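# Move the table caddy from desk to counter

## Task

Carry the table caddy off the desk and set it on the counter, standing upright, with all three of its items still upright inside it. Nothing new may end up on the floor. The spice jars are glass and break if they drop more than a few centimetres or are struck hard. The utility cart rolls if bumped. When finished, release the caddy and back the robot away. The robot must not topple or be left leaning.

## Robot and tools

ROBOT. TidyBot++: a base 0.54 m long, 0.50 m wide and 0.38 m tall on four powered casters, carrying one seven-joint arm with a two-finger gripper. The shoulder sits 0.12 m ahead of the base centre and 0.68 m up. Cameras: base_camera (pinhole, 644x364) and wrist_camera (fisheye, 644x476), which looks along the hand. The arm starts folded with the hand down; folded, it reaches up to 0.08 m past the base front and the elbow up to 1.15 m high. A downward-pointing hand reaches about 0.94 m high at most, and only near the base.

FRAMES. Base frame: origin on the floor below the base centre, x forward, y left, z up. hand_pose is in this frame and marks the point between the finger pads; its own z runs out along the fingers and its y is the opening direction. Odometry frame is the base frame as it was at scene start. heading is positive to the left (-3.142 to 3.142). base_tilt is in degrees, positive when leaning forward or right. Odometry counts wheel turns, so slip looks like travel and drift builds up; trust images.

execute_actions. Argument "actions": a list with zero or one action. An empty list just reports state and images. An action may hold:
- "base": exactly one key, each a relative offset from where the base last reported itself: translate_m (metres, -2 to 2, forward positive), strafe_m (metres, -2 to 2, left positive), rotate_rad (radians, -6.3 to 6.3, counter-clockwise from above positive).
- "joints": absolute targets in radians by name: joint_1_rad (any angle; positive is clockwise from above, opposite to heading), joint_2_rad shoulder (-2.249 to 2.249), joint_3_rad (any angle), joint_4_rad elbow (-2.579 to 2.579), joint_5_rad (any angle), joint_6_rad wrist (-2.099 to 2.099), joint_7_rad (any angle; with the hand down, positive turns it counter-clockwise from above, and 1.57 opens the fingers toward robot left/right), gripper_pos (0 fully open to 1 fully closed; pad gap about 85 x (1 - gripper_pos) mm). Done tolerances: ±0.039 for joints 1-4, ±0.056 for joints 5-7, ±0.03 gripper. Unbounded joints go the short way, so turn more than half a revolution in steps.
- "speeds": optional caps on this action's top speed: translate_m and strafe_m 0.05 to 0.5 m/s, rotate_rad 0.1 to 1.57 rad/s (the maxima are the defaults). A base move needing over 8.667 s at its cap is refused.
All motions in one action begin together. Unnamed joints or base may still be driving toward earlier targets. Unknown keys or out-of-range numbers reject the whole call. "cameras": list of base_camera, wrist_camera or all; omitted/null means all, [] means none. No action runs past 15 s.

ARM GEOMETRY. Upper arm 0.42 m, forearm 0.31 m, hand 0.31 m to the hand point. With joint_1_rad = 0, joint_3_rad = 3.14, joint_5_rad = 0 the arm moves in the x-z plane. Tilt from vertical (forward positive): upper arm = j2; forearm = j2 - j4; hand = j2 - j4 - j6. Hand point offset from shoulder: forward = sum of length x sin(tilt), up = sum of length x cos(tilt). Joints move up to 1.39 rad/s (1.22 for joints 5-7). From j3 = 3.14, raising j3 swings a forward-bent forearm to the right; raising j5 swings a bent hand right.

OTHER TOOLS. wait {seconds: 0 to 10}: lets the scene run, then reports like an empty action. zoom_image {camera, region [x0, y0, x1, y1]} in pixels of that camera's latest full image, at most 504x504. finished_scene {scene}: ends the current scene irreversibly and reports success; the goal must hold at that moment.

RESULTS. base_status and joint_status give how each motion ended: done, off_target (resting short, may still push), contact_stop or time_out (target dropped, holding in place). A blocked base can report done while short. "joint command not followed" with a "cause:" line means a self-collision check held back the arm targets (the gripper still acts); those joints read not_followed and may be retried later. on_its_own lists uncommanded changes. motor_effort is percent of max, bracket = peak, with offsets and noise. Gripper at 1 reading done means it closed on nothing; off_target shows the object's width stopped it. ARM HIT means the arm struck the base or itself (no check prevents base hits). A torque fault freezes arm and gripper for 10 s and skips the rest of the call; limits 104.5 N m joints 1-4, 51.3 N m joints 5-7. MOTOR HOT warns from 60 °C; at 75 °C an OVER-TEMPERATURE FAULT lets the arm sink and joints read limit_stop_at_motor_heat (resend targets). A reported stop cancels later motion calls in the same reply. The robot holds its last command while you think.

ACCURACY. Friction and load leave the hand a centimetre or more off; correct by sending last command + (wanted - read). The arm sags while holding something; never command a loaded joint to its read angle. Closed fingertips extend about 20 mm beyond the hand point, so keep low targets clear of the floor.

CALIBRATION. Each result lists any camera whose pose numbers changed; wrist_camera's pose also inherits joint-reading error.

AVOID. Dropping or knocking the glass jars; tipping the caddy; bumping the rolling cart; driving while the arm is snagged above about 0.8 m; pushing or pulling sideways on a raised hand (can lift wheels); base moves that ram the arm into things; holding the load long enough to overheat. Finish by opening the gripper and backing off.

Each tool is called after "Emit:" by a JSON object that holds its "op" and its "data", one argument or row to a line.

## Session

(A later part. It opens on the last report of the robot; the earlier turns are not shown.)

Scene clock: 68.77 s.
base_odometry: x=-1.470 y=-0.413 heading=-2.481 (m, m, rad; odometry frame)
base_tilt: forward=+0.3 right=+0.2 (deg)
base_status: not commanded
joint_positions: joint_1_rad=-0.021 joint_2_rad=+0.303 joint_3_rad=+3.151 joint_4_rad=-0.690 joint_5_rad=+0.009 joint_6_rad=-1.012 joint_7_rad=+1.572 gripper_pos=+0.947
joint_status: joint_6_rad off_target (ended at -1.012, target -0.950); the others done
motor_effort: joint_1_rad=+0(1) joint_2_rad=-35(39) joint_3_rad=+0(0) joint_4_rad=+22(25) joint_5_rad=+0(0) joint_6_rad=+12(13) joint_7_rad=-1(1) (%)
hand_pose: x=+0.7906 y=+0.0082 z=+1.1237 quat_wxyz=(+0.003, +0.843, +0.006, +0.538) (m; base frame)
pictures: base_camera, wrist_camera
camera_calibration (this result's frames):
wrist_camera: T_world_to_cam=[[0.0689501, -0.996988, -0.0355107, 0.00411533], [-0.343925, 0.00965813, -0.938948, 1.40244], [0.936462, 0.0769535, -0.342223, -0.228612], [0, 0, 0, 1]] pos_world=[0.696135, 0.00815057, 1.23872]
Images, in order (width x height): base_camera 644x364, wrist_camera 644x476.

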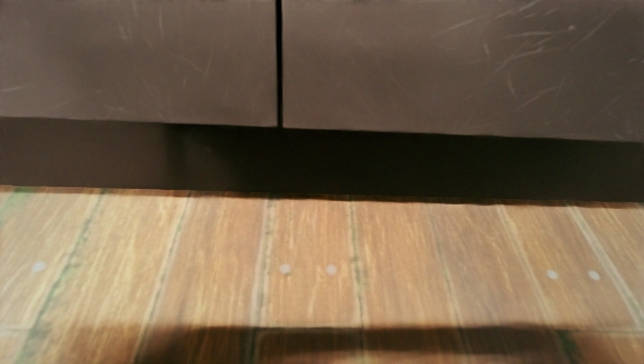

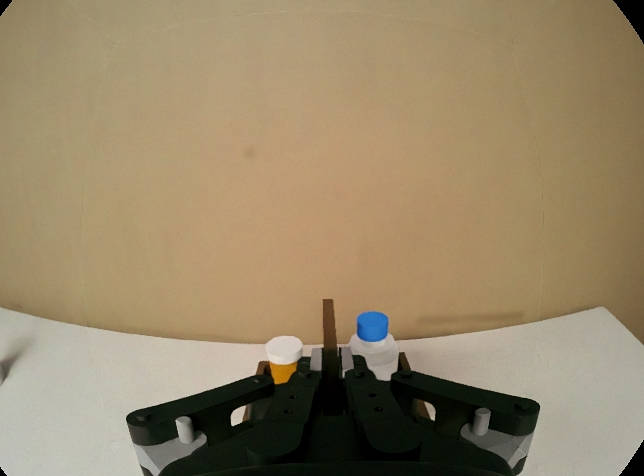

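Emit:
{"op": "execute_actions", "data": {
  "actions": [
    {"joints":{"joint_6_rad":-0.83}}
  ],
  "cameras": []
}}

Scene clock: 69.53 s.
base_odometry: x=-1.470 y=-0.413 heading=-2.481 (m, m, rad; odometry frame)
base_tilt: forward=+0.3 right=+0.1 (deg)
base_status: not commanded
joint_positions: joint_1_rad=-0.021 joint_2_rad=+0.302 joint_3_rad=+3.151 joint_4_rad=-0.694 joint_5_rad=+0.009 joint_6_rad=-0.875 joint_7_rad=+1.572 gripper_pos=+0.947
joint_status: all done
motor_effort: joint_1_rad=+0(0) joint_2_rad=-37(38) joint_3_rad=+1(0) joint_4_rad=+25(26) joint_5_rad=+0(1) joint_6_rad=+13(15) joint_7_rad=-1(0) (%)
hand_pose: x=+0.8055 y=+0.0087 z=+1.1620 quat_wxyz=(+0.002, +0.805, +0.006, +0.593) (m; base frame)
pictures: none
No camera images: the call's "cameras" was empty. Leave "cameras" out to get every camera's image.

Emit:
{"op": "execute_actions", "data": {
  "actions": [
    {"joints":{"joint_2_rad":0.32,"joint_4_rad":-0.735,"joint_6_rad":-0.73}}
  ],
  "cameras": []
}}

Scene clock: 70.70 s.
base_odometry: x=-1.470 y=-0.413 heading=-2.481 (m, m, rad; odometry frame)
base_tilt: forward=+0.4 right=+0.1 (deg)
base_status: not commanded
joint_positions: joint_1_rad=-0.021 joint_2_rad=+0.350 joint_3_rad=+3.151 joint_4_rad=-0.744 joint_5_rad=+0.009 joint_6_rad=-0.789 joint_7_rad=+1.572 gripper_pos=+0.947
joint_status: joint_6_rad off_target (ended at -0.789, target -0.730); the others done
motor_effort: joint_1_rad=-1(1) joint_2_rad=-39(41) joint_3_rad=+0(0) joint_4_rad=+25(26) joint_5_rad=+0(0) joint_6_rad=+13(14) joint_7_rad=+0(1) (%)
hand_pose: x=+0.8391 y=+0.0095 z=+1.1256 quat_wxyz=(+0.003, +0.808, +0.007, +0.589) (m; base frame)
pictures: none
No camera images: the call's "cameras" was empty. Leave "cameras" out to get every camera's image.

Emit:
{"op": "execute_actions", "data": {
  "actions": [
    {"joints":{"joint_2_rad":0.35,"joint_4_rad":-0.76,"joint_6_rad":-0.68}}
  ]
}}

Scene clock: 71.60 s.
base_odometry: x=-1.470 y=-0.413 heading=-2.481 (m, m, rad; odometry frame)
base_tilt: forward=+0.3 right=+0.1 (deg)
base_status: not commanded
joint_positions: joint_1_rad=-0.021 joint_2_rad=+0.374 joint_3_rad=+3.151 joint_4_rad=-0.766 joint_5_rad=+0.009 joint_6_rad=-0.741 joint_7_rad=+1.572 gripper_pos=+0.947
joint_status: joint_6_rad off_target (ended at -0.741, target -0.680); the others done
motor_effort: joint_1_rad=+0(1) joint_2_rad=-40(41) joint_3_rad=+0(0) joint_4_rad=+25(26) joint_5_rad=+0(0) joint_6_rad=+12(14) joint_7_rad=+0(0) (%)
hand_pose: x=+0.8550 y=+0.0099 z=+1.1098 quat_wxyz=(+0.003, +0.808, +0.007, +0.590) (m; base frame)
pictures: base_camera, wrist_camera
camera_calibration (this result's frames):
wrist_camera: T_world_to_cam=[[0.0755776, -0.996797, -0.0261365, -0.0152347], [-0.224358, 0.00854012, -0.974469, 1.34869], [0.971572, 0.079512, -0.222994, -0.45618], [0, 0, 0, 1]] pos_world=[0.746951, 0.00956794, 1.21213]
Images, in order (width x height): base_camera 644x364, wrist_camera 644x476.

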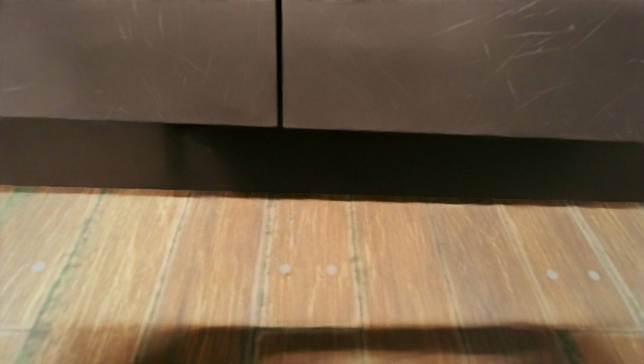

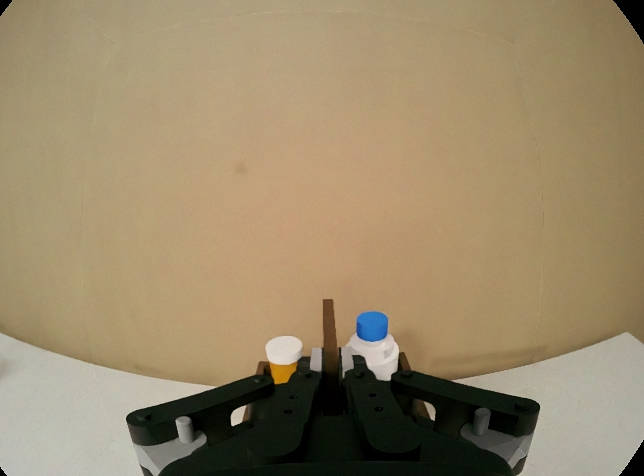

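Emit:
{"op": "execute_actions", "data": {
  "actions": [
    {"joints":{"joint_2_rad":0.375,"joint_4_rad":-0.78,"joint_6_rad":-0.635}}
  ],
  "cameras": []
}}

Scene clock: 72.37 s.
base_odometry: x=-1.470 y=-0.413 heading=-2.481 (m, m, rad; odometry frame)
base_tilt: forward=+0.3 right=+0.2 (deg)
base_status: not commanded
joint_positions: joint_1_rad=-0.021 joint_2_rad=+0.389 joint_3_rad=+3.151 joint_4_rad=-0.781 joint_5_rad=+0.009 joint_6_rad=-0.692 joint_7_rad=+1.572 gripper_pos=+0.947
joint_status: joint_6_rad off_target (ended at -0.692, target -0.635); the others done
motor_effort: joint_1_rad=-1(2) joint_2_rad=-39(40) joint_3_rad=+0(1) joint_4_rad=+24(26) joint_5_rad=+0(0) joint_6_rad=+11(13) joint_7_rad=+0(1) (%)
hand_pose: x=+0.8665 y=+0.0102 z=+1.1039 quat_wxyz=(+0.003, +0.802, +0.007, +0.597) (m; base frame)
pictures: none
No camera images: the call's "cameras" was empty. Leave "cameras" out to get every camera's image.

Emit:
{"op": "execute_actions", "data": {
  "actions": [
    {"joints":{"joint_2_rad":0.41,"joint_4_rad":-0.80,"joint_6_rad":-0.61}}
  ],
  "cameras": []
}}

Scene clock: 73.13 s.
base_odometry: x=-1.470 y=-0.413 heading=-2.481 (m, m, rad; odometry frame)
base_tilt: forward=+0.4 right=+0.2 (deg)
base_status: not commanded
joint_positions: joint_1_rad=-0.021 joint_2_rad=+0.399 joint_3_rad=+3.151 joint_4_rad=-0.785 joint_5_rad=+0.009 joint_6_rad=-0.662 joint_7_rad=+1.572 gripper_pos=+0.947
joint_status: all done
motor_effort: joint_1_rad=+0(1) joint_2_rad=-35(39) joint_3_rad=+0(0) joint_4_rad=+22(23) joint_5_rad=+0(1) joint_6_rad=+12(12) joint_7_rad=+0(0) (%)
hand_pose: x=+0.8731 y=+0.0104 z=+1.1034 quat_wxyz=(+0.003, +0.797, +0.008, +0.603) (m; base frame)
pictures: none
No camera images: the call's "cameras" was empty. Leave "cameras" out to get every camera's image.

Emit:
{"op": "execute_actions", "data": {
  "actions": [
    {"joints":{"gripper_pos":0.5}}
  ],
  "cameras": ["wrist_camera"]
}}

Emit:
{"op": "execute_actions", "data": {
  "actions": [
    {"base":{"translate_m":-0.15},"speeds":{"translate_m":0.1}}
  ],
  "cameras": ["wrist_camera"]
}}

Scene clock: 74.10 s.
base_odometry: x=-1.470 y=-0.413 heading=-2.481 (m, m, rad; odometry frame)
base_tilt: forward=+0.4 right=+0.2 (deg)
base_status: not commanded
joint_positions: joint_1_rad=-0.021 joint_2_rad=+0.399 joint_3_rad=+3.151 joint_4_rad=-0.785 joint_5_rad=+0.009 joint_6_rad=-0.646 joint_7_rad=+1.572 gripper_pos=+0.500
joint_status: all done
motor_effort: joint_1_rad=-1(0) joint_2_rad=-35(37) joint_3_rad=+0(0) joint_4_rad=+21(22) joint_5_rad=+0(1) joint_6_rad=+8(11) joint_7_rad=+0(0) (%)
hand_pose: x=+0.8747 y=+0.0105 z=+1.1081 quat_wxyz=(+0.002, +0.793, +0.008, +0.610) (m; base frame)
pictures: wrist_camera
camera_calibration (this result's frames):
wrist_camera: T_world_to_cam=[[0.0778695, -0.996714, -0.0223014, -0.0224161], [-0.174691, 0.00838213, -0.984588, 1.31929], [0.981539, 0.0805652, -0.173464, -0.539315], [0, 0, 0, 1]] pos_world=[0.761573, 0.0100491, 1.20491]
Images, in order (width x height): wrist_camera 644x476.

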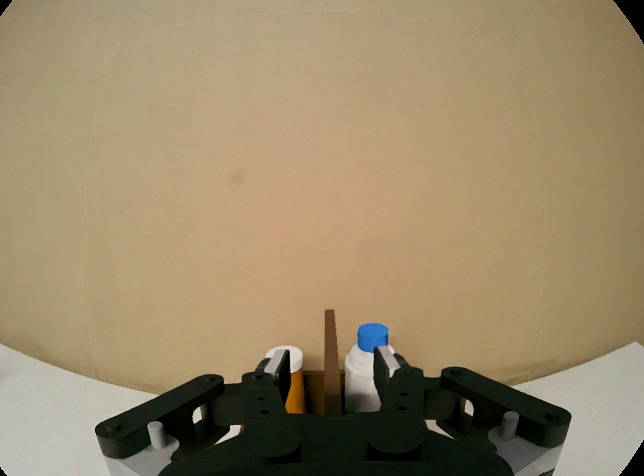

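Scene clock: 76.10 s.
base_odometry: x=-1.351 y=-0.321 heading=-2.482 (m, m, rad; odometry frame)
base_tilt: forward=+0.3 right=+0.2 (deg)
base_status: done
joint_positions: joint_1_rad=-0.021 joint_2_rad=+0.405 joint_3_rad=+3.151 joint_4_rad=-0.785 joint_5_rad=+0.009 joint_6_rad=-0.644 joint_7_rad=+1.572 gripper_pos=+0.500
joint_status: not commanded
motor_effort: joint_1_rad=+0(1) joint_2_rad=-35(38) joint_3_rad=+0(0) joint_4_rad=+19(21) joint_5_rad=+1(1) joint_6_rad=+9(9) joint_7_rad=+0(0) (%)
hand_pose: x=+0.8772 y=+0.0106 z=+1.1042 quat_wxyz=(+0.002, +0.794, +0.008, +0.608) (m; base frame)
pictures: wrist_camera
camera_calibration (this result's frames):
wrist_camera: T_world_to_cam=[[0.0777861, -0.996715, -0.0225352, -0.022314], [-0.179043, 0.00827036, -0.983806, 1.3188], [0.980761, 0.0805613, -0.177812, -0.537022], [0, 0, 0, 1]] pos_world=[0.764549, 0.0101155, 1.20145]
Images, in order (width x height): wrist_camera 644x476.

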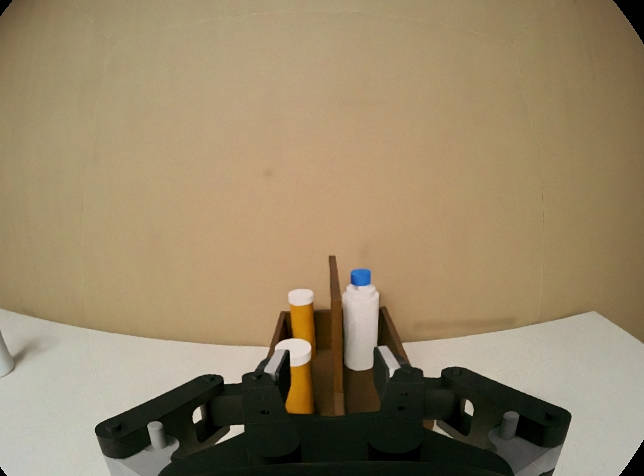

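Emit:
{"op": "execute_actions", "data": {
  "actions": [
    {"base":{"translate_m":-0.4}}
  ],
  "cameras": ["wrist_camera"]
}}

Emit:
{"op": "zoom_image", "data": {
  "camera": "wrist_camera",
  "region": [240, 220, 440, 380]
}}

Scene clock: 78.33 s.
base_odometry: x=-1.034 y=-0.076 heading=-2.483 (m, m, rad; odometry frame)
base_tilt: forward=+0.3 right=+0.1 (deg)
base_status: done
joint_positions: joint_1_rad=-0.021 joint_2_rad=+0.404 joint_3_rad=+3.151 joint_4_rad=-0.785 joint_5_rad=+0.009 joint_6_rad=-0.642 joint_7_rad=+1.572 gripper_pos=+0.500
joint_status: not commanded
motor_effort: joint_1_rad=+0(1) joint_2_rad=-35(38) joint_3_rad=+0(0) joint_4_rad=+20(21) joint_5_rad=+1(1) joint_6_rad=+8(9) joint_7_rad=+0(0) (%)
hand_pose: x=+0.8767 y=+0.0106 z=+1.1059 quat_wxyz=(+0.002, +0.793, +0.008, +0.609) (m; base frame)
pictures: wrist_camera
camera_calibration (this result's frames):
wrist_camera: T_world_to_cam=[[0.0778849, -0.996712, -0.0223214, -0.0225689], [-0.175742, 0.00831291, -0.984401, 1.31812], [0.98135, 0.0805928, -0.174517, -0.540444], [0, 0, 0, 1]] pos_world=[0.763772, 0.0101038, 1.20274]
Images, in order (width x height): wrist_camera 644x476.

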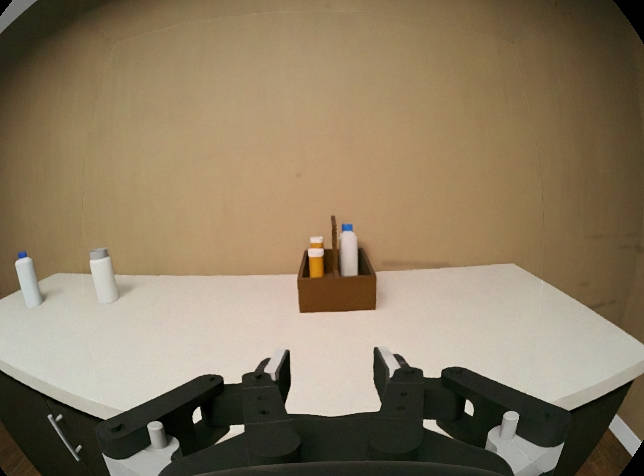

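Region (240, 220, 440, 380) of wrist_camera's 644x476 image, scaled by 2.520; it fills the top 403 rows of this view, and the rest is white.

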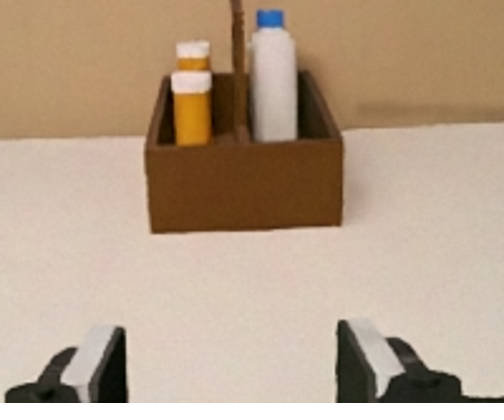

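Good.

Emit:
{"op": "finished_scene", "data": {
  "scene": 1
}}

The scene is finished: the task was done.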